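# Swap cart and fridge bottles, then close the fridge

## Task

Move the bottle sitting on the cart's top tray onto the refrigerator shelf, standing upright in the spot where the shelf's other bottle was at the start. Move that other bottle onto the tray, also standing upright. Then close the refrigerator door completely. The task fails if a glass bottle drops any real distance, if the refrigerator door is slammed while opening or closing it, or if the robot tips over or is left leaning. Anything that stays in place only because the robot is holding it at the end does not count as done.

## Robot and tools

Robot: a Hello Robot Stretch 4 with one arm. It has an omni-wheel base, a lift that travels up a mast, an arm that telescopes straight forward, a wrist with yaw, pitch and roll joints, and a two-finger gripper. It stands about 1.6 m tall, and the edge of its base is no more than 0.23 m from the base origin. A loose object may occasionally get a short shove from outside.

Frames: the base frame sits on the floor under the centre of the base, with x ahead, y to the left and z up. hand_pose is reported in this frame and marks a point between the open fingertips; when all wrist joints are 0, its axes line up with the base frame. The printed hand position may be a little off. The odometry frame is the base frame as it was when the scene began.

execute_actions: argument "actions" is a list holding exactly one action, or empty to just read state and images. "cameras" picks images: head_camera, head_left_camera, head_right_camera, wrist_camera or "all"; omitted, null or ["all"] gives all, [] gives none; images come back in the order listed on the "pictures" line. An action contains "base", "joints" or both, plus optional "pace" and "contact_limits"; or it contains only {"end_of_arm": "enable_torque"}, which re-powers any wrist or gripper motor that shut itself off. Everything in one action starts at once and may finish at different times.

"base" holds exactly one relative move, measured from where the base last reported itself: translate_m (metres, forward positive, -2 to 2), strafe_m (metres, left positive, -2 to 2) or rotate_rad (radians, counter-clockwise seen from above positive, -3.2 to 3.2). "joints" is a set of absolute targets keyed by name: lift_m 0 to 1.2; arm_m extension 0 to 0.55; wrist_yaw_rad -1.134 to 4.276 (0 points ahead, positive turns left, 3.14 tucked back, above 3.4 the arm may obstruct); wrist_pitch_rad -1.117 to 4.259 (0 level, 1.57 pointing down); wrist_roll_rad -1.117 to 4.259 (0 keeps the fingers level, positive turns clockwise when viewed from behind the gripper); gripper_m -0.038 to 0.141, the fingertip gap in metres, negative meaning the tips press together. Done tolerances are ±0.004 for lift, arm and gripper, ±0.02 for yaw and roll, ±0.05 for pitch. Joint targets outside range get clipped and still run, with a note; any other bad value or unknown key rejects the call entirely. A joint or the base not named in an action may still be driving toward an earlier target without the status showing it. No action runs longer than 15 s.

"pace" is "slow", "default", "fast" or "max": base speeds 0.1/0.3/0.4/0.6 m/s and turning 1/2/3/4 rad/s; with lift above 0.2 these are reduced, down to 0.3 m/s and 1 rad/s at full height. "contact_limits" currently accepts only arm_m, a value from 0 (gentlest) to 0.75 (strongest), default 0.5; when exceeded the motion halts with contact_stop. A good way to unfold at the start: lift_m 0.4 together with wrist_yaw_rad 0.

wait: "seconds" from 0 to 10; commands nothing and returns the same state and images as an empty action. zoom_image: "camera" plus "region" [x0, y0, x1, y1] in pixels of that camera's most recent full image, origin top left, at most 504 by 504. Image sizes: head_camera 420x560, head fisheyes 420x672, wrist_camera 616x392. finished_scene: "scene" number; ends the scene permanently after the last command has settled and reports success. Replying without any tool call ends everything. If a result reports a stop, the remaining execute_actions, wait and finished_scene calls in that same reply are skipped.

Cameras: head_camera looks forward and downward from the mast top (rotate the base to aim it). The two fisheyes beside it look down more steeply and show the base and arm. wrist_camera looks along the fingers, whose tips appear near the bottom.

Result lines: base_status and joint_status tell how each motion ended: "done" (for the base, wheels turned as ordered even if slipping), "off_target", "contact_stop_at_<key>", "limit_stop_at_<name>", "time_out", "torque_fault". After a stop the part gives up its target; after contact_stop the lift, arm or wheels go slack until next commanded. on_its_own covers uncommanded parts; "held at" there is the held target, not the actual position. limit_stop_at_tilt means a lean over 6 degrees and slack lift, arm and wheels until it lessens. limit_stop_at_own_body means a joint would hit the robot, likely when pitch is below -0.2 with roll under -0.4 or above 4; move it away. torque_fault means a wrist motor went limp (e.g. gripper pressed by a base or arm move, or over about 2 kg held level); send enable_torque. lidar_m: 12 distances in metres, sector 1 straight ahead then counter-clockwise in 30-degree steps (4 left, 7 behind, 10 right); "-" is nothing seen or closer than 0.25 m; glass and thin legs may be missed. wrist_depth_mm: 7x7 grid of depths, 100 to 2000 mm, glass omitted. base_odometry counts wheel turns; heading -3.142 to 3.142, left positive. If turned_by_wheels and turned_by_imu differ by over about 0.1 rad, the base likely bumped or slipped. base_tilt in degrees, forward and right positive. motor_effort is percent of maximum with the action's peak in brackets; wheel efforts are positive for a right turn.

Gripping: command a gap smaller than the bottle's width; going lower squeezes harder and pulls it toward the wrist. The gripper reading does not confirm a hold; a clear change in gripper effort does. If the tips stick on a surface, raise the lift.

Avoid: dropping a glass bottle, swinging the fridge door hard either way, tipping or leaving the robot tilted. Do not drive or turn with over 1 kg held and arm_m above 0.2, especially at fast paces; steady pushes or pulls with a high gripper or high contact limit can also tip the robot. Make sure both bottles stand on their own and the door is fully closed before finishing, since the robot holding things does not count.

Each tool is called after ">>>" as name([rows], argument=value, ...), one row to a line, values as JSON.

## Session

>>> execute_actions(actions=[])

Scene clock: 0.00 s.
base_odometry: x=+0.000 y=+0.000 heading=+0.000 (m, m, rad; odometry frame)
turned_by_wheels: +0.000 (rad since the last result)
turned_by_imu: +0.000 (rad since the last result)
base_tilt: forward=-0.2 right=+0.3 (deg)
lidar_m: 1.86 0.81 0.81 0.95 1.24 1.26 1.50 1.03 1.06 1.64 1.67 2.44
base_status: not commanded
joint_positions: lift_m=+0.214 arm_m=+0.003 wrist_yaw_rad=+3.182 wrist_pitch_rad=+0.014 wrist_roll_rad=-0.019 gripper_m=+0.057
joint_status: not commanded
motor_effort: lift_m=+21 arm_m=-1 wrist_yaw_rad=+1 wrist_pitch_rad=-8 wrist_roll_rad=-4 gripper_m=-3 wheel_0=+0 wheel_1=+0 wheel_2=+0 (%)
hand_pose: x=-0.1182 y=+0.0758 z=+0.3879 quat_wxyz=(-0.020, -0.007, -0.010, +1.000) (m; base frame)
wrist_depth_mm: - - 140 - 1576 1308 1098 / - - 138 - 1537 1308 1098 / - 111 138 1863 1576 1281 1078 / 142 138 158 1921 1576 1281 1098 / 211 - - - 1576 1281 1098 / 216 1464 196 1618 208 1281 1060 / 218 976 1025 144 991 1042 1042
pictures: head_camera, head_left_camera, head_right_camera, wrist_camera
Images, in order (width x height): head_camera 420x560, head_left_camera 420x672, head_right_camera 420x672, wrist_camera 616x392.

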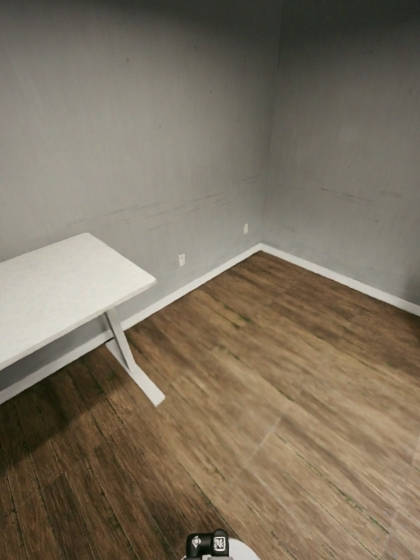

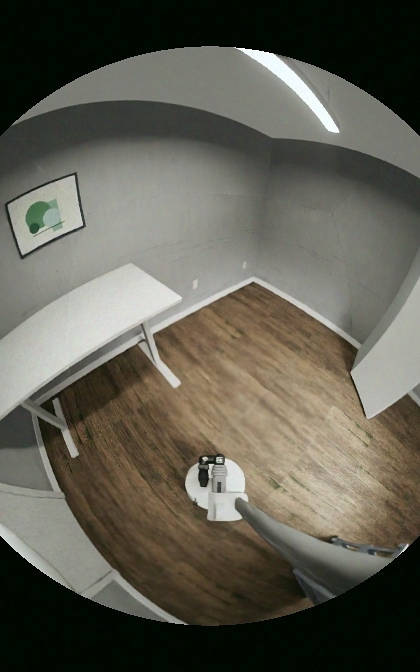

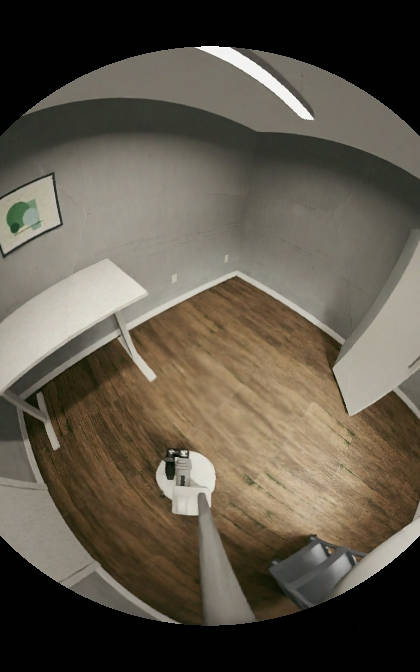

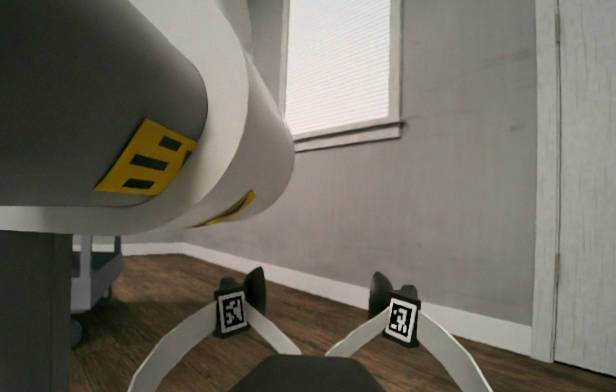

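>>> execute_actions([
  {"base":{"rotate_rad":-1.6},"joints":{"lift_m":0.5,"wrist_yaw_rad":0}},
])

Scene clock: 4.83 s.
base_odometry: x=+0.000 y=+0.000 heading=-1.600 (m, m, rad; odometry frame)
turned_by_wheels: -1.600 (rad since the last result)
turned_by_imu: -1.613 (rad since the last result)
base_tilt: forward=-0.3 right=+0.3 (deg)
lidar_m: 1.66 1.61 2.43 1.90 0.81 0.81 0.93 1.24 1.26 1.47 1.00 1.06
base_status: done
joint_positions: lift_m=+0.500 arm_m=+0.003 wrist_yaw_rad=+0.000 wrist_pitch_rad=+0.014 wrist_roll_rad=-0.019 gripper_m=+0.057
joint_status: all done
motor_effort: lift_m=+26(29) arm_m=-1(1) wrist_yaw_rad=-1(6) wrist_pitch_rad=-7(7) wrist_roll_rad=-1(4) gripper_m=-4(5) wheel_0=+1(8) wheel_1=+1(3) wheel_2=+1(10) (%)
hand_pose: x=+0.4620 y=-0.0873 z=+0.6736 quat_wxyz=(+1.000, -0.009, +0.007, +0.000) (m; base frame)
wrist_depth_mm: 1397 1397 - - - - - / 1366 1397 - - - - - / 1366 1366 - - - - - / 1366 1397 - - - - - / 1397 1397 - - - - - / 1336 1366 196 - 208 - - / 1336 1366 1618 144 1576 1708 1756
pictures: head_camera, head_left_camera, head_right_camera, wrist_camera
Images, in order (width x height): head_camera 420x560, head_left_camera 420x672, head_right_camera 420x672, wrist_camera 616x392.

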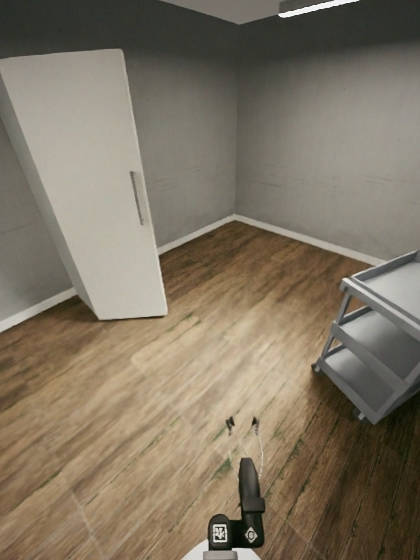

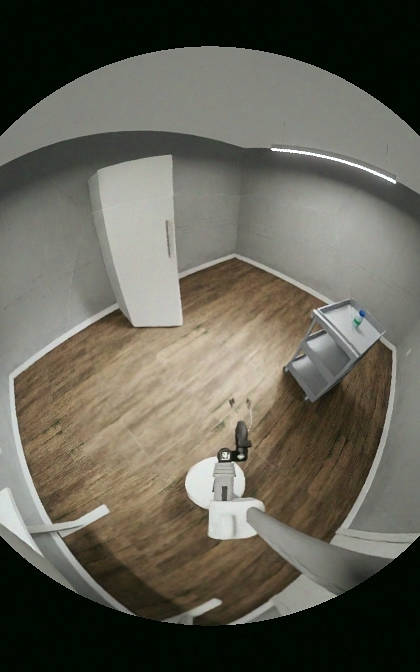

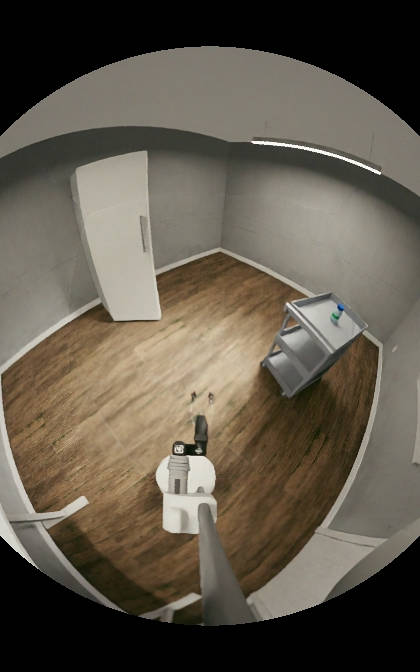

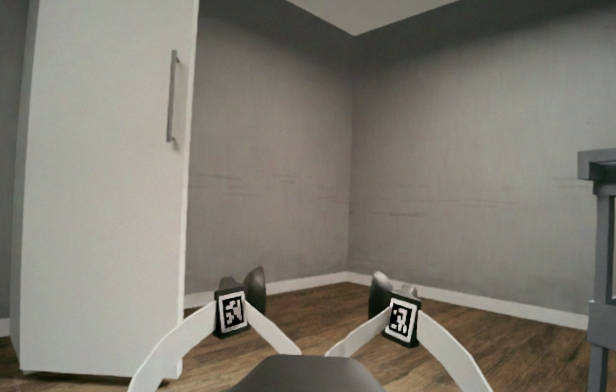

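>>> execute_actions([
  {"base":{"rotate_rad":-0.2},"joints":{"lift_m":0.75}},
], cameras=[])

>>> execute_actions([
  {"base":{"translate_m":1.6},"pace":"fast"},
], cameras=["head_left_camera"])

>>> execute_actions([
  {"base":{"rotate_rad":1.1}},
])

Scene clock: 21.37 s.
base_odometry: x=+0.000 y=+0.000 heading=-1.800 (m, m, rad; odometry frame)
turned_by_wheels: -0.200 (rad since the last result)
turned_by_imu: -0.200 (rad since the last result)
base_tilt: forward=-0.2 right=+0.3 (deg)
lidar_m: 3.26 1.60 1.97 2.25 0.84 0.81 0.85 1.22 1.26 1.35 1.35 1.02
base_status: done
joint_positions: lift_m=+0.750 arm_m=+0.003 wrist_yaw_rad=+0.000 wrist_pitch_rad=+0.014 wrist_roll_rad=-0.019 gripper_m=+0.057
joint_status: all done
motor_effort: lift_m=+27(28) arm_m=-1(1) wrist_yaw_rad=+0(1) wrist_pitch_rad=-7(8) wrist_roll_rad=-4(2) gripper_m=+0(2) wheel_0=+0(3) wheel_1=+0(8) wheel_2=+0(3) (%)
hand_pose: x=+0.4620 y=-0.0874 z=+0.9236 quat_wxyz=(+1.000, -0.009, +0.007, +0.000) (m; base frame)
wrist_depth_mm: 1308 - - - - - - / 1255 - - - - - - / 1255 - - - - - - / 1255 - - - - - - / 1281 - - - - - 1229 / 1229 - 195 - 208 - 768 / 1255 - - 145 - 976 1182
pictures: none
No camera images: the call's "cameras" was empty. Leave "cameras" out to get every camera's image.

Scene clock: 26.83 s.
base_odometry: x=-0.363 y=-1.558 heading=-1.800 (m, m, rad; odometry frame)
turned_by_wheels: +0.000 (rad since the last result)
turned_by_imu: +0.003 (rad since the last result)
base_tilt: forward=-0.3 right=+0.3 (deg)
lidar_m: 1.81 1.62 1.07 0.72 2.37 2.26 2.96 0.62 0.64 0.79 1.78 1.72
base_status: done
joint_positions: lift_m=+0.750 arm_m=+0.003 wrist_yaw_rad=+0.000 wrist_pitch_rad=+0.014 wrist_roll_rad=-0.019 gripper_m=+0.057
joint_status: not commanded
motor_effort: lift_m=+26(26) arm_m=-1(1) wrist_yaw_rad=+0(1) wrist_pitch_rad=-8(8) wrist_roll_rad=-3(2) gripper_m=-3(4) wheel_0=-1(6) wheel_1=+0(2) wheel_2=+1(12) (%)
hand_pose: x=+0.4620 y=-0.0874 z=+0.9236 quat_wxyz=(+1.000, -0.009, +0.007, +0.000) (m; base frame)
wrist_depth_mm: 1308 1576 - 1808 1618 1336 1229 / 1308 1576 - 1808 1537 1336 1229 / 1366 1618 - 1756 1499 1366 1205 / 1366 1661 - 1756 1537 1366 1229 / 1397 1576 - 1808 1576 1336 1229 / 1336 1618 195 1756 208 1336 1205 / 1336 1499 1863 144 1464 1281 1205
pictures: head_left_camera
Images, in order (width x height): head_left_camera 420x672.

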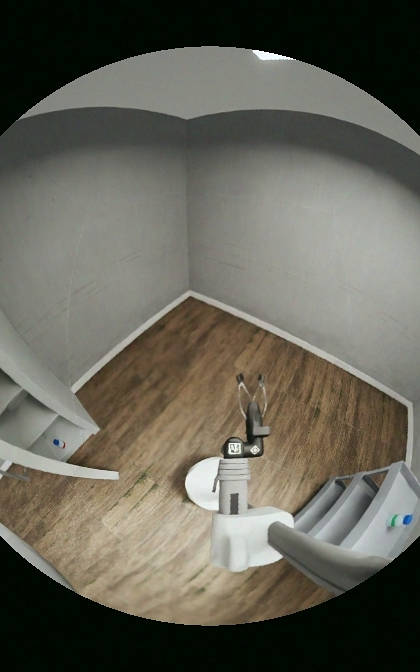

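Scene clock: 28.60 s.
base_odometry: x=-0.363 y=-1.558 heading=-0.700 (m, m, rad; odometry frame)
turned_by_wheels: +1.100 (rad since the last result)
turned_by_imu: +1.111 (rad since the last result)
base_tilt: forward=-0.2 right=+0.4 (deg)
lidar_m: 1.06 0.73 2.52 2.21 2.37 0.60 0.60 0.85 1.78 1.72 1.87 1.61
base_status: done
joint_positions: lift_m=+0.750 arm_m=+0.003 wrist_yaw_rad=+0.000 wrist_pitch_rad=+0.014 wrist_roll_rad=-0.019 gripper_m=+0.057
joint_status: not commanded
motor_effort: lift_m=+26(26) arm_m=-1(1) wrist_yaw_rad=+0(1) wrist_pitch_rad=-8(7) wrist_roll_rad=-1(3) gripper_m=-2(3) wheel_0=-1(7) wheel_1=-1(4) wheel_2=+0(8) (%)
hand_pose: x=+0.4620 y=-0.0874 z=+0.9236 quat_wxyz=(+1.000, -0.009, +0.007, +0.000) (m; base frame)
wrist_depth_mm: 1060 1308 960 1366 1336 1308 1255 / 991 1078 960 1397 1308 1255 1229 / 1060 1308 991 1366 1336 1308 1205 / 1078 1308 1008 1336 1308 1255 1229 / 1042 1281 976 1366 1308 1281 1229 / 1060 1308 196 1336 209 1281 1255 / 976 991 1042 144 1281 1229 1229
pictures: head_camera, head_left_camera, head_right_camera, wrist_camera
Images, in order (width x height): head_camera 420x560, head_left_camera 420x672, head_right_camera 420x672, wrist_camera 616x392.

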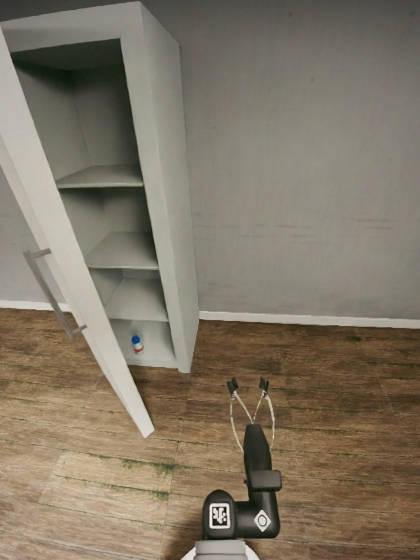

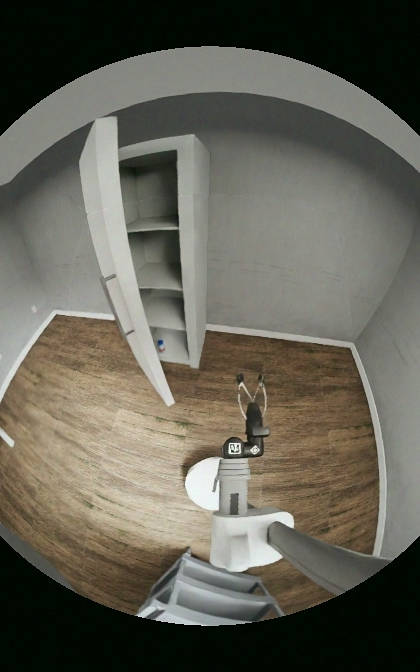

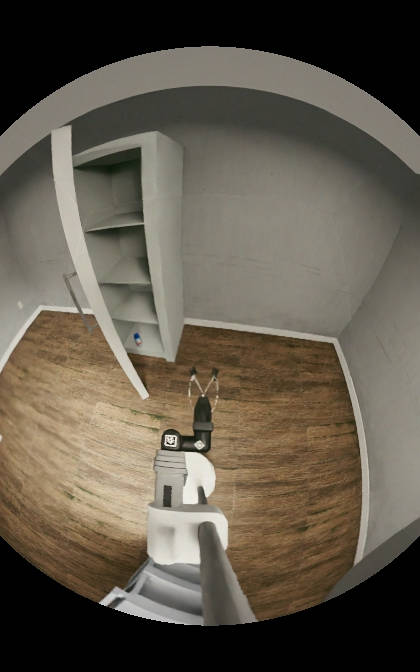

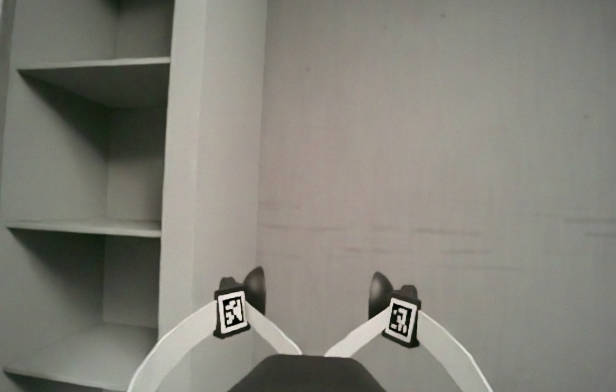

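>>> execute_actions([
  {"base":{"rotate_rad":-0.09},"joints":{"lift_m":0.5,"wrist_pitch_rad":1.57,"arm_m":0.55}},
], cameras=["head_camera","head_left_camera"])

Scene clock: 40.53 s.
base_odometry: x=-0.363 y=-1.558 heading=-0.790 (m, m, rad; odometry frame)
turned_by_wheels: -0.090 (rad since the last result)
turned_by_imu: -0.090 (rad since the last result)
base_tilt: forward=-0.2 right=+0.4 (deg)
lidar_m: 1.12 0.70 2.29 2.23 2.31 0.60 0.62 0.78 1.83 1.72 1.81 1.64
base_status: done
joint_positions: lift_m=+0.500 arm_m=+0.549 wrist_yaw_rad=+0.000 wrist_pitch_rad=+1.570 wrist_roll_rad=-0.019 gripper_m=+0.057
joint_status: all done
motor_effort: lift_m=+15(22) arm_m=+4(4) wrist_yaw_rad=-1(1) wrist_pitch_rad=-1(8) wrist_roll_rad=-2(2) gripper_m=-5(4) wheel_0=+0(3) wheel_1=+0(5) wheel_2=-1(1) (%)
hand_pose: x=+0.7204 y=-0.0874 z=+0.3902 quat_wxyz=(+0.707, -0.007, +0.707, +0.007) (m; base frame)
wrist_depth_mm: 603 634 627 621 615 609 603 / 640 634 621 609 615 609 603 / 634 627 621 615 609 609 597 / 621 621 615 603 603 603 591 / 627 621 609 609 603 591 591 / 621 609 196 603 208 591 585 / 615 609 609 144 591 597 580
pictures: head_camera, head_left_camera
Images, in order (width x height): head_camera 420x560, head_left_camera 420x672.

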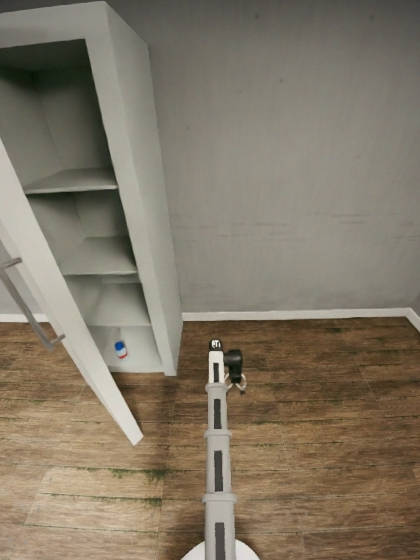

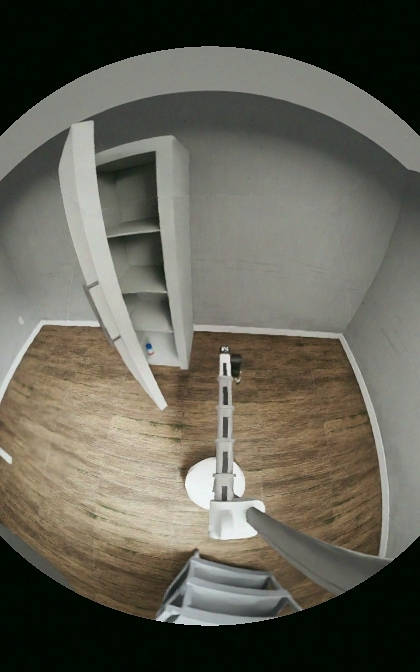

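>>> execute_actions([
  {"base":{"strafe_m":0.3}},
], cameras=["head_camera"])

>>> execute_actions([
  {"base":{"strafe_m":0.25},"pace":"slow"},
], cameras=["head_camera","head_left_camera"])

Scene clock: 46.67 s.
base_odometry: x=-0.150 y=-1.347 heading=-0.790 (m, m, rad; odometry frame)
turned_by_wheels: +0.000 (rad since the last result)
turned_by_imu: +0.001 (rad since the last result)
base_tilt: forward=-0.2 right=+0.3 (deg)
lidar_m: 0.60 0.58 2.28 1.92 1.96 2.21 0.61 0.66 2.14 2.02 2.12 1.66
base_status: done
joint_positions: lift_m=+0.500 arm_m=+0.549 wrist_yaw_rad=+0.000 wrist_pitch_rad=+1.570 wrist_roll_rad=-0.019 gripper_m=+0.057
joint_status: not commanded
motor_effort: lift_m=+16(16) arm_m=+4(4) wrist_yaw_rad=+0(1) wrist_pitch_rad=-1(0) wrist_roll_rad=-4(3) gripper_m=-7(4) wheel_0=+1(8) wheel_1=-2(2) wheel_2=+0(2) (%)
hand_pose: x=+0.7204 y=-0.0874 z=+0.3901 quat_wxyz=(+0.707, -0.007, +0.707, +0.007) (m; base frame)
wrist_depth_mm: 640 634 615 621 621 603 609 / 640 627 621 615 615 609 603 / 627 621 615 615 609 609 597 / 508 615 615 609 609 603 597 / 413 615 609 597 603 603 591 / 349 480 195 603 209 585 585 / 317 603 603 144 591 591 580
pictures: head_camera
Images, in order (width x height): head_camera 420x560.

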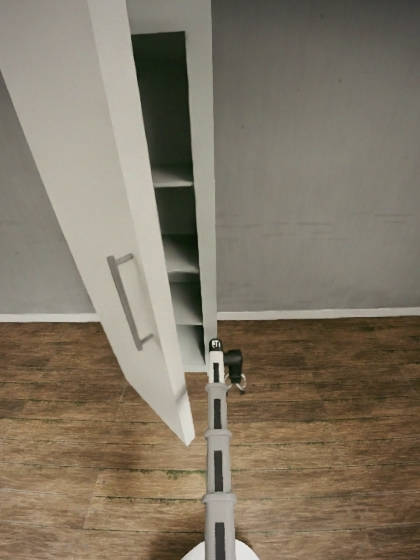

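Scene clock: 50.30 s.
base_odometry: x=+0.028 y=-1.171 heading=-0.790 (m, m, rad; odometry frame)
turned_by_wheels: +0.000 (rad since the last result)
turned_by_imu: -0.003 (rad since the last result)
base_tilt: forward=-0.2 right=+0.2 (deg)
lidar_m: 1.03 0.44 2.27 1.68 1.71 2.18 0.98 0.68 1.08 2.29 2.27 1.64
base_status: done
joint_positions: lift_m=+0.500 arm_m=+0.549 wrist_yaw_rad=+0.000 wrist_pitch_rad=+1.570 wrist_roll_rad=-0.019 gripper_m=+0.057
joint_status: not commanded
motor_effort: lift_m=+16(16) arm_m=+4(4) wrist_yaw_rad=-1(0) wrist_pitch_rad=+1(2) wrist_roll_rad=-2(1) gripper_m=-1(1) wheel_0=+0(17) wheel_1=+0(6) wheel_2=-2(11) (%)
hand_pose: x=+0.7204 y=-0.0874 z=+0.3901 quat_wxyz=(+0.707, -0.007, +0.707, +0.007) (m; base frame)
wrist_depth_mm: 559 627 621 615 564 609 603 / 521 621 627 609 615 609 597 / 512 621 627 615 603 591 591 / 496 615 609 621 603 591 591 / 480 621 615 603 603 597 591 / 462 609 196 597 209 591 591 / 452 574 603 145 597 585 580
pictures: head_camera, head_left_camera
Images, in order (width x height): head_camera 420x560, head_left_camera 420x672.

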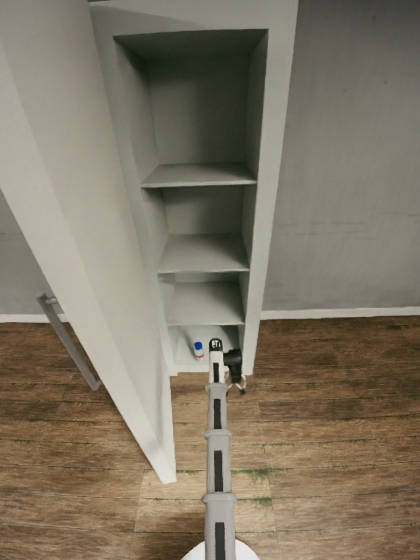

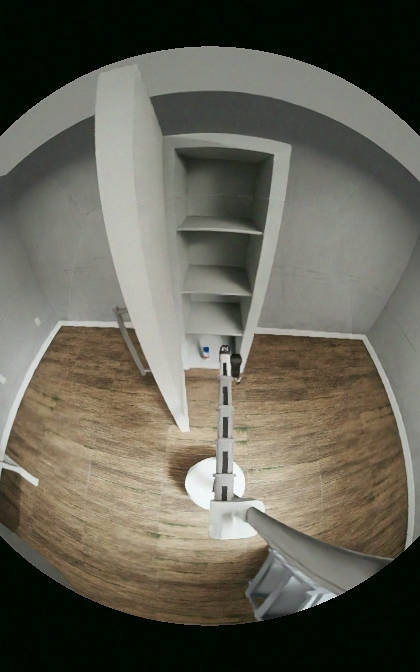

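>>> execute_actions(actions=[], cameras=["head_camera","head_left_camera"])

Scene clock: 51.73 s.
base_odometry: x=+0.028 y=-1.171 heading=-0.790 (m, m, rad; odometry frame)
turned_by_wheels: +0.000 (rad since the last result)
turned_by_imu: +0.000 (rad since the last result)
base_tilt: forward=-0.2 right=+0.3 (deg)
lidar_m: 1.03 0.47 0.59 1.69 1.70 2.18 0.96 0.68 1.10 2.29 2.27 1.63
base_status: done
joint_positions: lift_m=+0.500 arm_m=+0.549 wrist_yaw_rad=+0.000 wrist_pitch_rad=+1.570 wrist_roll_rad=-0.019 gripper_m=+0.057
joint_status: not commanded
motor_effort: lift_m=+16(16) arm_m=+4(4) wrist_yaw_rad=-1(0) wrist_pitch_rad=+0(2) wrist_roll_rad=-2(1) gripper_m=-4(1) wheel_0=+0(17) wheel_1=+0(6) wheel_2=-2(11) (%)
hand_pose: x=+0.7204 y=-0.0874 z=+0.3901 quat_wxyz=(+0.707, -0.007, +0.707, +0.007) (m; base frame)
wrist_depth_mm: 569 627 621 621 564 603 603 / 544 627 627 615 615 609 597 / 544 627 615 615 603 597 597 / 544 615 603 615 609 603 591 / 549 615 615 603 597 591 585 / 544 615 196 597 209 597 585 / 564 615 609 144 591 585 580
pictures: head_camera, head_left_camera
Images, in order (width x height): head_camera 420x560, head_left_camera 420x672.

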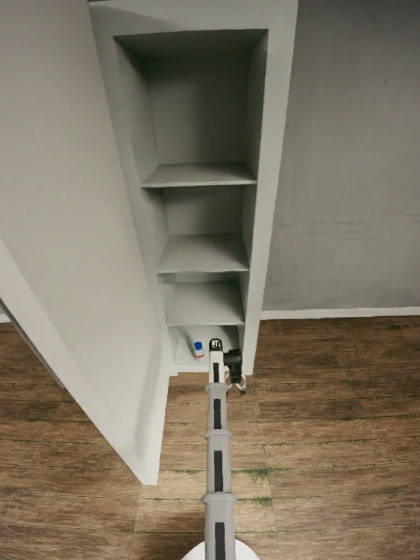

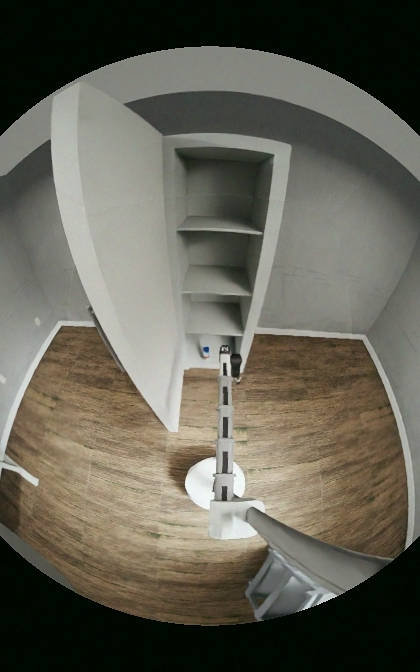

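>>> execute_actions([
  {"joints":{"arm_m":0.3,"wrist_pitch_rad":0,"gripper_m":0.14,"lift_m":0.3},"pace":"fast"},
], cameras=[])

>>> execute_actions([
  {"base":{"rotate_rad":0.15},"joints":{"lift_m":0.02},"pace":"fast"},
])

Scene clock: 56.90 s.
base_odometry: x=+0.028 y=-1.171 heading=-0.790 (m, m, rad; odometry frame)
turned_by_wheels: +0.000 (rad since the last result)
turned_by_imu: +0.001 (rad since the last result)
base_tilt: forward=-0.3 right=+0.3 (deg)
lidar_m: 1.00 0.47 0.61 1.67 1.72 2.18 0.99 0.70 1.10 2.30 2.26 1.66
base_status: not commanded
joint_positions: lift_m=+0.300 arm_m=+0.301 wrist_yaw_rad=+0.000 wrist_pitch_rad=+0.003 wrist_roll_rad=-0.019 gripper_m=+0.140
joint_status: all done
motor_effort: lift_m=+15(15) arm_m=-4(5) wrist_yaw_rad=+1(1) wrist_pitch_rad=-7(11) wrist_roll_rad=-3(1) gripper_m=+1(5) wheel_0=+0(0) wheel_1=+0(0) wheel_2=-2(2) (%)
hand_pose: x=+0.7601 y=-0.0875 z=+0.4778 quat_wxyz=(+1.000, -0.009, +0.001, +0.000) (m; base frame)
wrist_depth_mm: 544 699 741 741 525 1060 1060 / 539 715 960 960 525 1078 1042 / 539 715 960 946 521 1060 1060 / 535 691 946 946 512 1060 1042 / 530 741 960 946 512 1025 1060 / 525 615 960 931 508 207 1042 / 530 676 931 145 512 1060 1042
pictures: none
No camera images: the call's "cameras" was empty. Leave "cameras" out to get every camera's image.

Scene clock: 58.67 s.
base_odometry: x=+0.028 y=-1.171 heading=-0.640 (m, m, rad; odometry frame)
turned_by_wheels: +0.150 (rad since the last result)
turned_by_imu: +0.152 (rad since the last result)
base_tilt: forward=-0.3 right=+0.3 (deg)
lidar_m: 0.77 0.47 2.45 1.68 1.80 2.15 0.78 0.67 2.35 2.30 1.99 1.02
base_status: done
joint_positions: lift_m=+0.020 arm_m=+0.301 wrist_yaw_rad=+0.000 wrist_pitch_rad=+0.003 wrist_roll_rad=-0.019 gripper_m=+0.140
joint_status: all done
motor_effort: lift_m=+15(15) arm_m=-4(4) wrist_yaw_rad=-1(3) wrist_pitch_rad=-8(9) wrist_roll_rad=-1(2) gripper_m=-1(2) wheel_0=+0(8) wheel_1=+0(4) wheel_2=+0(10) (%)
hand_pose: x=+0.7601 y=-0.0874 z=+0.1979 quat_wxyz=(+1.000, -0.009, +0.001, +0.000) (m; base frame)
wrist_depth_mm: 373 500 615 603 591 525 473 / 370 504 676 768 750 615 473 / 373 512 683 976 917 609 469 / 379 508 699 946 931 603 469 / 377 517 683 707 904 591 462 / 377 449 535 525 500 207 462 / 387 530 559 145 492 462 462
pictures: head_camera, head_left_camera, head_right_camera, wrist_camera
Images, in order (width x height): head_camera 420x560, head_left_camera 420x672, head_right_camera 420x672, wrist_camera 616x392.

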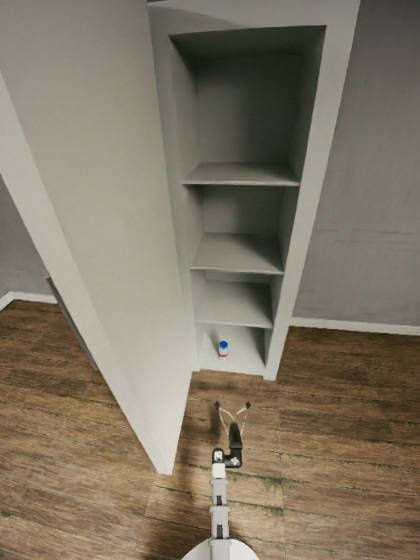

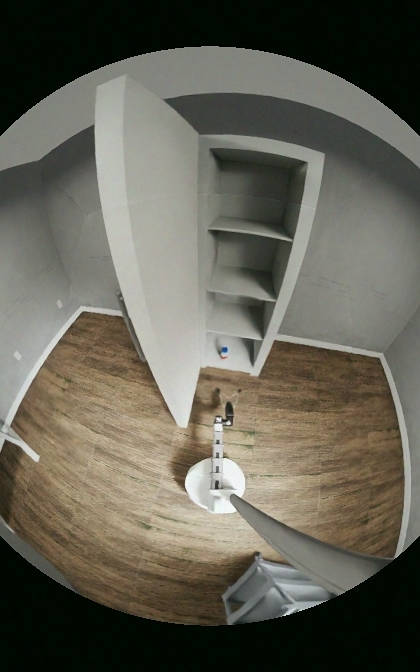

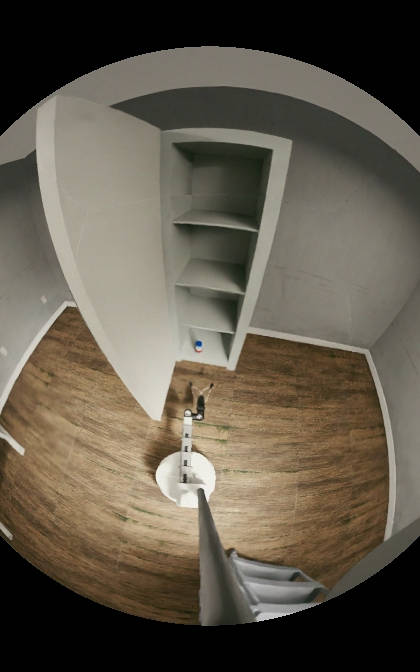

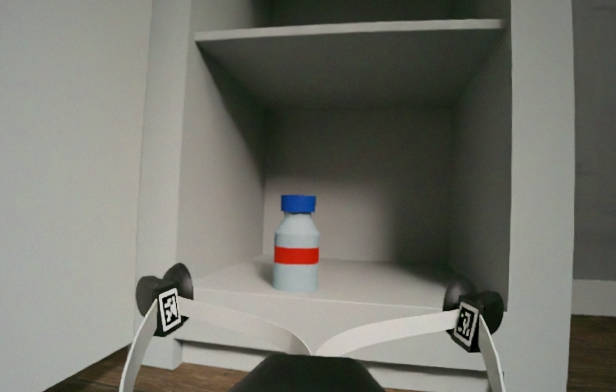

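>>> execute_actions([
  {"base":{"rotate_rad":0.022},"joints":{"lift_m":0.0,"arm_m":0.5,"wrist_pitch_rad":0.1}},
], cameras=["head_camera","wrist_camera"])

Scene clock: 66.23 s.
base_odometry: x=+0.028 y=-1.171 heading=-0.618 (m, m, rad; odometry frame)
turned_by_wheels: +0.022 (rad since the last result)
turned_by_imu: +0.024 (rad since the last result)
base_tilt: forward=-0.2 right=+0.3 (deg)
lidar_m: 0.76 0.50 2.44 1.68 1.80 2.13 0.75 0.68 2.31 2.31 1.94 1.04
base_status: done
joint_positions: lift_m=+0.001 arm_m=+0.499 wrist_yaw_rad=+0.000 wrist_pitch_rad=+0.102 wrist_roll_rad=-0.019 gripper_m=+0.140
joint_status: all done
motor_effort: lift_m=+15(14) arm_m=+4(8) wrist_yaw_rad=+0(1) wrist_pitch_rad=-8(9) wrist_roll_rad=-2(2) gripper_m=+4(1) wheel_0=+1(4) wheel_1=+2(2) wheel_2=+1(4) (%)
hand_pose: x=+0.9571 y=-0.0874 z=+0.1497 quat_wxyz=(+0.999, -0.009, +0.051, +0.001) (m; base frame)
wrist_depth_mm: 319 355 539 723 699 668 496 / 315 359 539 750 715 691 492 / 319 359 554 741 715 683 484 / 325 370 564 362 723 691 477 / 325 366 433 359 466 480 427 / 324 366 340 325 310 207 289 / 382 375 375 145 312 296 286
pictures: head_camera, wrist_camera
Images, in order (width x height): head_camera 420x560, wrist_camera 616x392.

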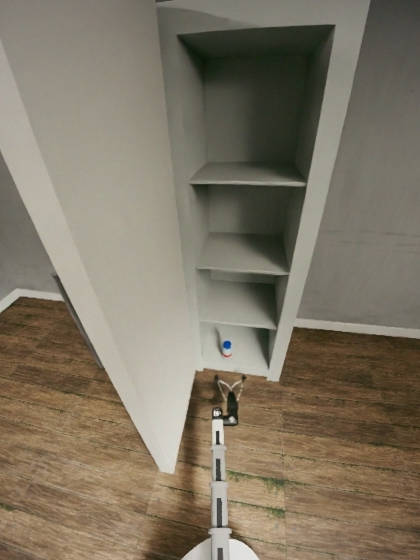

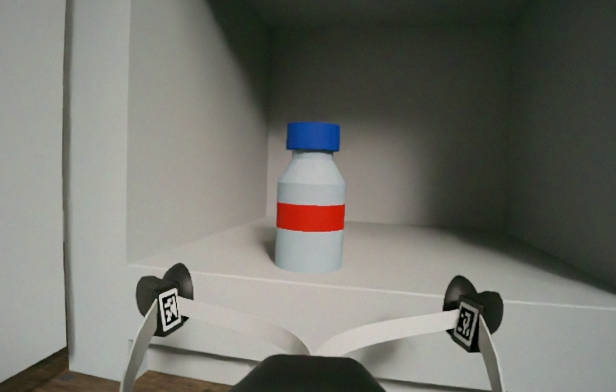

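>>> execute_actions([
  {"base":{"translate_m":0.12},"joints":{"lift_m":0.018},"pace":"slow"},
], cameras=["head_camera","wrist_camera"])

Scene clock: 71.77 s.
base_odometry: x=+0.125 y=-1.241 heading=-0.618 (m, m, rad; odometry frame)
turned_by_wheels: +0.000 (rad since the last result)
turned_by_imu: +0.002 (rad since the last result)
base_tilt: forward=-0.1 right=+0.4 (deg)
lidar_m: 0.71 0.37 2.41 1.71 1.79 2.22 0.87 0.79 2.35 2.32 1.79 0.92
base_status: done
joint_positions: lift_m=+0.018 arm_m=+0.499 wrist_yaw_rad=+0.000 wrist_pitch_rad=+0.102 wrist_roll_rad=-0.019 gripper_m=+0.140
joint_status: all done
motor_effort: lift_m=+27(27) arm_m=+4(5) wrist_yaw_rad=-1(1) wrist_pitch_rad=-8(6) wrist_roll_rad=-2(3) gripper_m=-2(2) wheel_0=+0(6) wheel_1=+1(7) wheel_2=+0(7) (%)
hand_pose: x=+0.9571 y=-0.0874 z=+0.1663 quat_wxyz=(+0.999, -0.009, +0.051, +0.001) (m; base frame)
wrist_depth_mm: 246 322 488 615 591 569 535 / 246 325 496 634 609 580 517 / 247 329 508 245 603 574 512 / 250 336 517 246 615 580 508 / 253 338 449 239 549 559 477 / 248 253 259 242 320 206 324 / 243 232 223 145 222 223 229
pictures: head_camera, wrist_camera
Images, in order (width x height): head_camera 420x560, wrist_camera 616x392.

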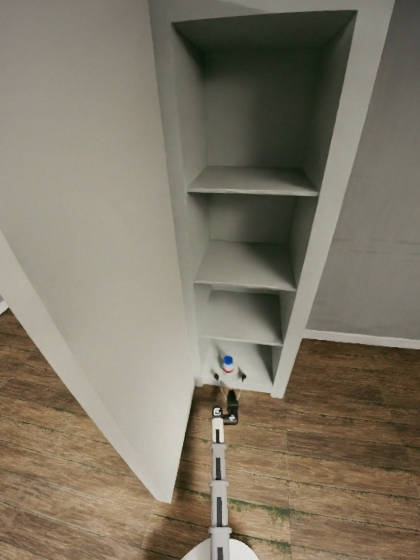

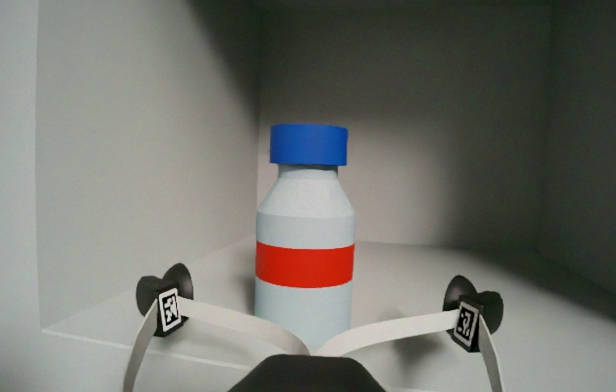

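>>> execute_actions([
  {"base":{"rotate_rad":0.008},"joints":{"arm_m":0.55}},
], cameras=["wrist_camera"])

>>> execute_actions([
  {"joints":{"gripper_m":0.02}},
], cameras=["wrist_camera"])

Scene clock: 75.93 s.
base_odometry: x=+0.126 y=-1.241 heading=-0.610 (m, m, rad; odometry frame)
turned_by_wheels: +0.008 (rad since the last result)
turned_by_imu: +0.009 (rad since the last result)
base_tilt: forward=-0.2 right=+0.4 (deg)
lidar_m: 0.68 0.38 2.41 1.70 1.81 2.27 0.86 0.80 2.34 2.33 1.80 0.90
base_status: done
joint_positions: lift_m=+0.018 arm_m=+0.549 wrist_yaw_rad=+0.000 wrist_pitch_rad=+0.102 wrist_roll_rad=-0.019 gripper_m=+0.140
joint_status: all done
motor_effort: lift_m=+27(27) arm_m=+4(5) wrist_yaw_rad=-1(2) wrist_pitch_rad=-8(6) wrist_roll_rad=-3(5) gripper_m=-3(2) wheel_0=-1(2) wheel_1=-1(3) wheel_2=+0(3) (%)
hand_pose: x=+1.0071 y=-0.0874 z=+0.1663 quat_wxyz=(+0.999, -0.009, +0.051, +0.001) (m; base frame)
wrist_depth_mm: 229 297 445 585 549 521 504 / 227 303 459 585 554 525 508 / 229 306 466 191 554 530 512 / 232 309 469 196 559 539 517 / 233 310 418 186 477 535 492 / 235 254 259 187 206 207 324 / 210 210 216 145 222 223 231
pictures: wrist_camera
Images, in order (width x height): wrist_camera 616x392.

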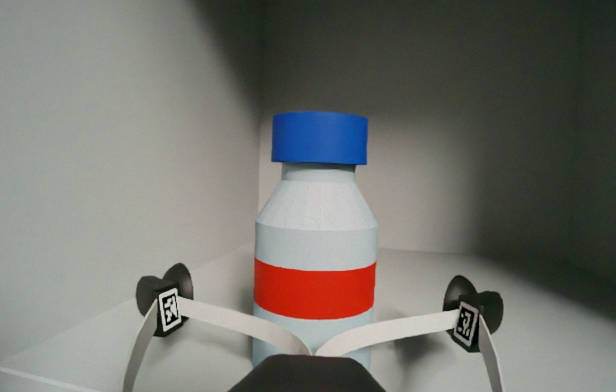

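Scene clock: 78.10 s.
base_odometry: x=+0.126 y=-1.241 heading=-0.610 (m, m, rad; odometry frame)
turned_by_wheels: +0.000 (rad since the last result)
turned_by_imu: +0.001 (rad since the last result)
base_tilt: forward=-0.2 right=+0.3 (deg)
lidar_m: 0.68 0.39 2.41 1.69 1.79 2.24 0.86 0.79 2.32 2.32 1.80 0.90
base_status: not commanded
joint_positions: lift_m=+0.018 arm_m=+0.549 wrist_yaw_rad=+0.001 wrist_pitch_rad=+0.104 wrist_roll_rad=-0.019 gripper_m=+0.020
joint_status: all done
motor_effort: lift_m=+27(27) arm_m=+4(4) wrist_yaw_rad=-2(3) wrist_pitch_rad=-12(11) wrist_roll_rad=-4(1) gripper_m=-24(25) wheel_0=+0(1) wheel_1=-1(1) wheel_2=+1(1) (%)
hand_pose: x=+1.0072 y=-0.0872 z=+0.1658 quat_wxyz=(+0.999, -0.009, +0.052, +0.001) (m; base frame)
wrist_depth_mm: 228 297 449 574 549 525 504 / 227 300 455 574 559 530 504 / 230 307 462 177 554 530 512 / 231 309 469 180 554 535 517 / 233 312 415 170 421 530 496 / 235 285 189 172 183 317 317 / 207 198 207 173 196 189 228
pictures: wrist_camera
Images, in order (width x height): wrist_camera 616x392.

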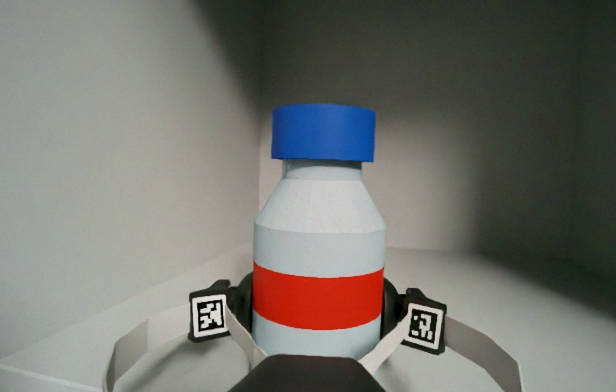

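>>> execute_actions([
  {"joints":{"lift_m":0.06,"gripper_m":0.01},"pace":"slow"},
], cameras=["wrist_camera"])

>>> execute_actions([
  {"joints":{"arm_m":0.2}},
], cameras=["wrist_camera"])

Scene clock: 82.17 s.
base_odometry: x=+0.126 y=-1.241 heading=-0.610 (m, m, rad; odometry frame)
turned_by_wheels: +0.000 (rad since the last result)
turned_by_imu: +0.001 (rad since the last result)
base_tilt: forward=-0.2 right=+0.3 (deg)
lidar_m: 0.68 0.38 2.42 1.71 1.82 2.26 0.87 0.81 2.35 2.31 1.77 0.89
base_status: not commanded
joint_positions: lift_m=+0.059 arm_m=+0.549 wrist_yaw_rad=+0.000 wrist_pitch_rad=+0.108 wrist_roll_rad=-0.019 gripper_m=+0.011
joint_status: all done
motor_effort: lift_m=+29(30) arm_m=+4(4) wrist_yaw_rad=+0(2) wrist_pitch_rad=-21(23) wrist_roll_rad=-2(4) gripper_m=-23(28) wheel_0=+0(1) wheel_1=-1(1) wheel_2=+1(1) (%)
hand_pose: x=+1.0070 y=-0.0873 z=+0.2065 quat_wxyz=(+0.999, -0.009, +0.054, +0.001) (m; base frame)
wrist_depth_mm: 228 298 452 559 549 521 496 / 227 301 452 580 554 525 508 / 230 306 462 173 549 535 512 / 231 309 469 177 554 539 517 / 233 314 445 167 559 549 521 / 234 300 184 168 183 421 424 / 240 263 272 169 189 166 304
pictures: wrist_camera
Images, in order (width x height): wrist_camera 616x392.

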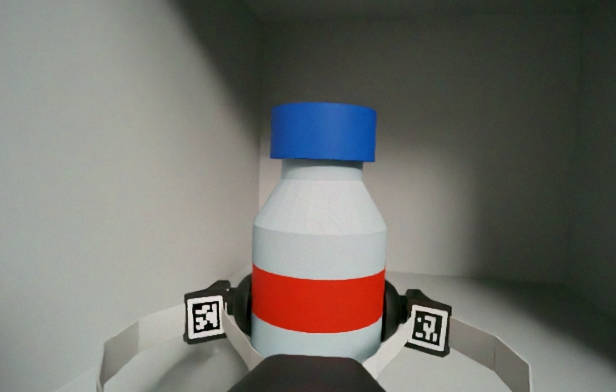

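Scene clock: 84.33 s.
base_odometry: x=+0.126 y=-1.241 heading=-0.610 (m, m, rad; odometry frame)
turned_by_wheels: +0.000 (rad since the last result)
turned_by_imu: +0.001 (rad since the last result)
base_tilt: forward=-0.2 right=+0.3 (deg)
lidar_m: 0.60 0.39 2.42 1.70 1.79 2.25 0.84 0.80 2.34 2.30 1.79 0.92
base_status: not commanded
joint_positions: lift_m=+0.059 arm_m=+0.201 wrist_yaw_rad=+0.000 wrist_pitch_rad=+0.108 wrist_roll_rad=-0.019 gripper_m=+0.011
joint_status: all done
on_its_own: wrist_pitch_rad is at rest, and its effort (-24) is outside its rest range (-23 to +23)
motor_effort: lift_m=+29(29) arm_m=-4(4) wrist_yaw_rad=+1(0) wrist_pitch_rad=-24(24) wrist_roll_rad=-3(2) gripper_m=-25(25) wheel_0=+0(0) wheel_1=-1(1) wheel_2=+1(1) (%)
hand_pose: x=+0.6585 y=-0.0875 z=+0.2065 quat_wxyz=(+0.998, -0.009, +0.054, +0.000) (m; base frame)
wrist_depth_mm: 338 445 544 597 585 574 439 / 338 452 591 891 866 750 442 / 342 459 603 173 891 788 430 / 343 469 609 177 878 759 436 / 347 466 544 167 564 640 433 / 351 452 184 168 183 459 436 / 353 442 496 169 189 166 452
pictures: wrist_camera
Images, in order (width x height): wrist_camera 616x392.

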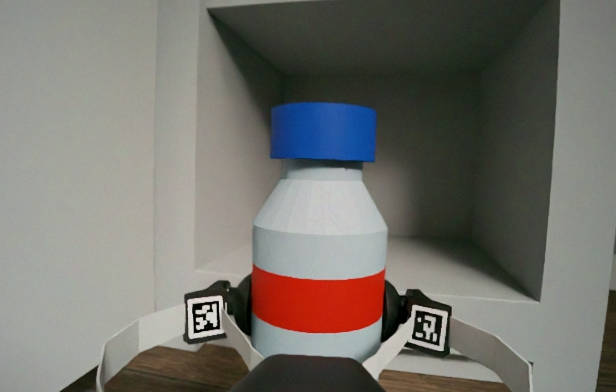

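>>> execute_actions([
  {"base":{"rotate_rad":-2.75},"joints":{"arm_m":0.0,"lift_m":0.85},"pace":"slow"},
])

Scene clock: 92.87 s.
base_odometry: x=+0.126 y=-1.241 heading=+2.923 (m, m, rad; odometry frame)
turned_by_wheels: -2.750 (rad since the last result)
turned_by_imu: -2.774 (rad since the last result)
base_tilt: forward=-0.2 right=+0.2 (deg)
lidar_m: 0.40 2.38 2.30 2.02 0.91 0.90 0.39 0.39 1.85 1.73 2.26 1.01
base_status: done
joint_positions: lift_m=+0.849 arm_m=+0.003 wrist_yaw_rad=+0.000 wrist_pitch_rad=+0.108 wrist_roll_rad=-0.019 gripper_m=+0.011
joint_status: all done
joint sent to its limit — the command would take arm_m past its lower limit, so that joint was sent only as far as its limit.
motor_effort: lift_m=+29(30) arm_m=-4(6) wrist_yaw_rad=+1(3) wrist_pitch_rad=-23(25) wrist_roll_rad=-3(1) gripper_m=-24(24) wheel_0=+1(4) wheel_1=+2(6) wheel_2=+1(7) (%)
hand_pose: x=+0.4609 y=-0.0875 z=+0.9965 quat_wxyz=(+0.999, -0.009, +0.054, +0.000) (m; base frame)
wrist_depth_mm: 1863 - - - - 1808 1576 / 1921 - - - - 1808 1576 / 1921 - - 173 - 1808 1618 / - - - 176 - 1808 1661 / - - 1060 167 778 1808 1661 / - - 184 169 184 1756 1708 / 1863 1808 1042 169 189 166 1708
pictures: head_camera, head_left_camera, head_right_camera, wrist_camera
Images, in order (width x height): head_camera 420x560, head_left_camera 420x672, head_right_camera 420x672, wrist_camera 616x392.

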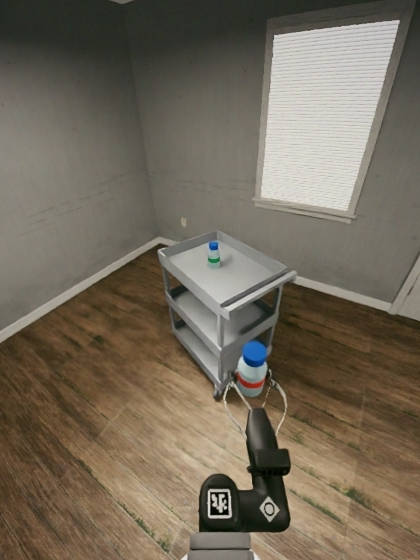

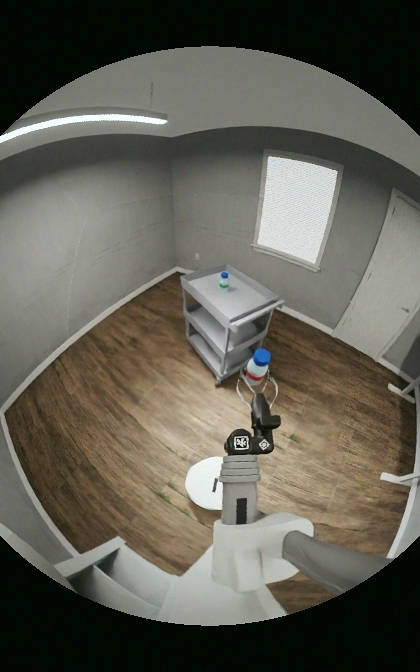

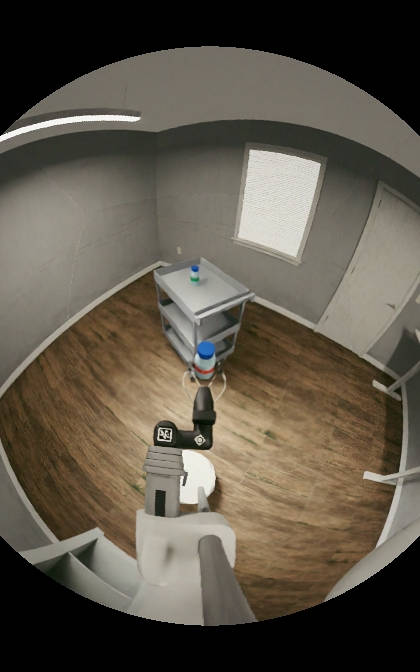

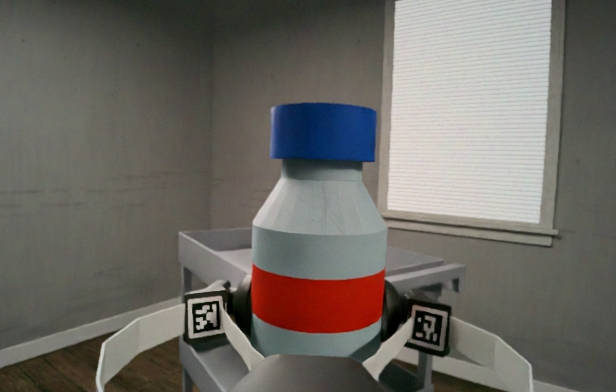

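>>> zoom_image(camera="head_camera", region=[140, 210, 320, 340])

Region (140, 210, 320, 340) of head_camera's 420x560 image, scaled by 2.800, with more detail than that image has.

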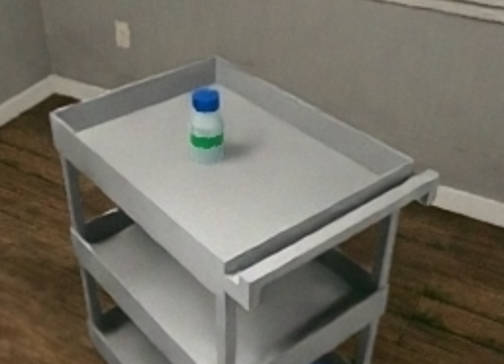

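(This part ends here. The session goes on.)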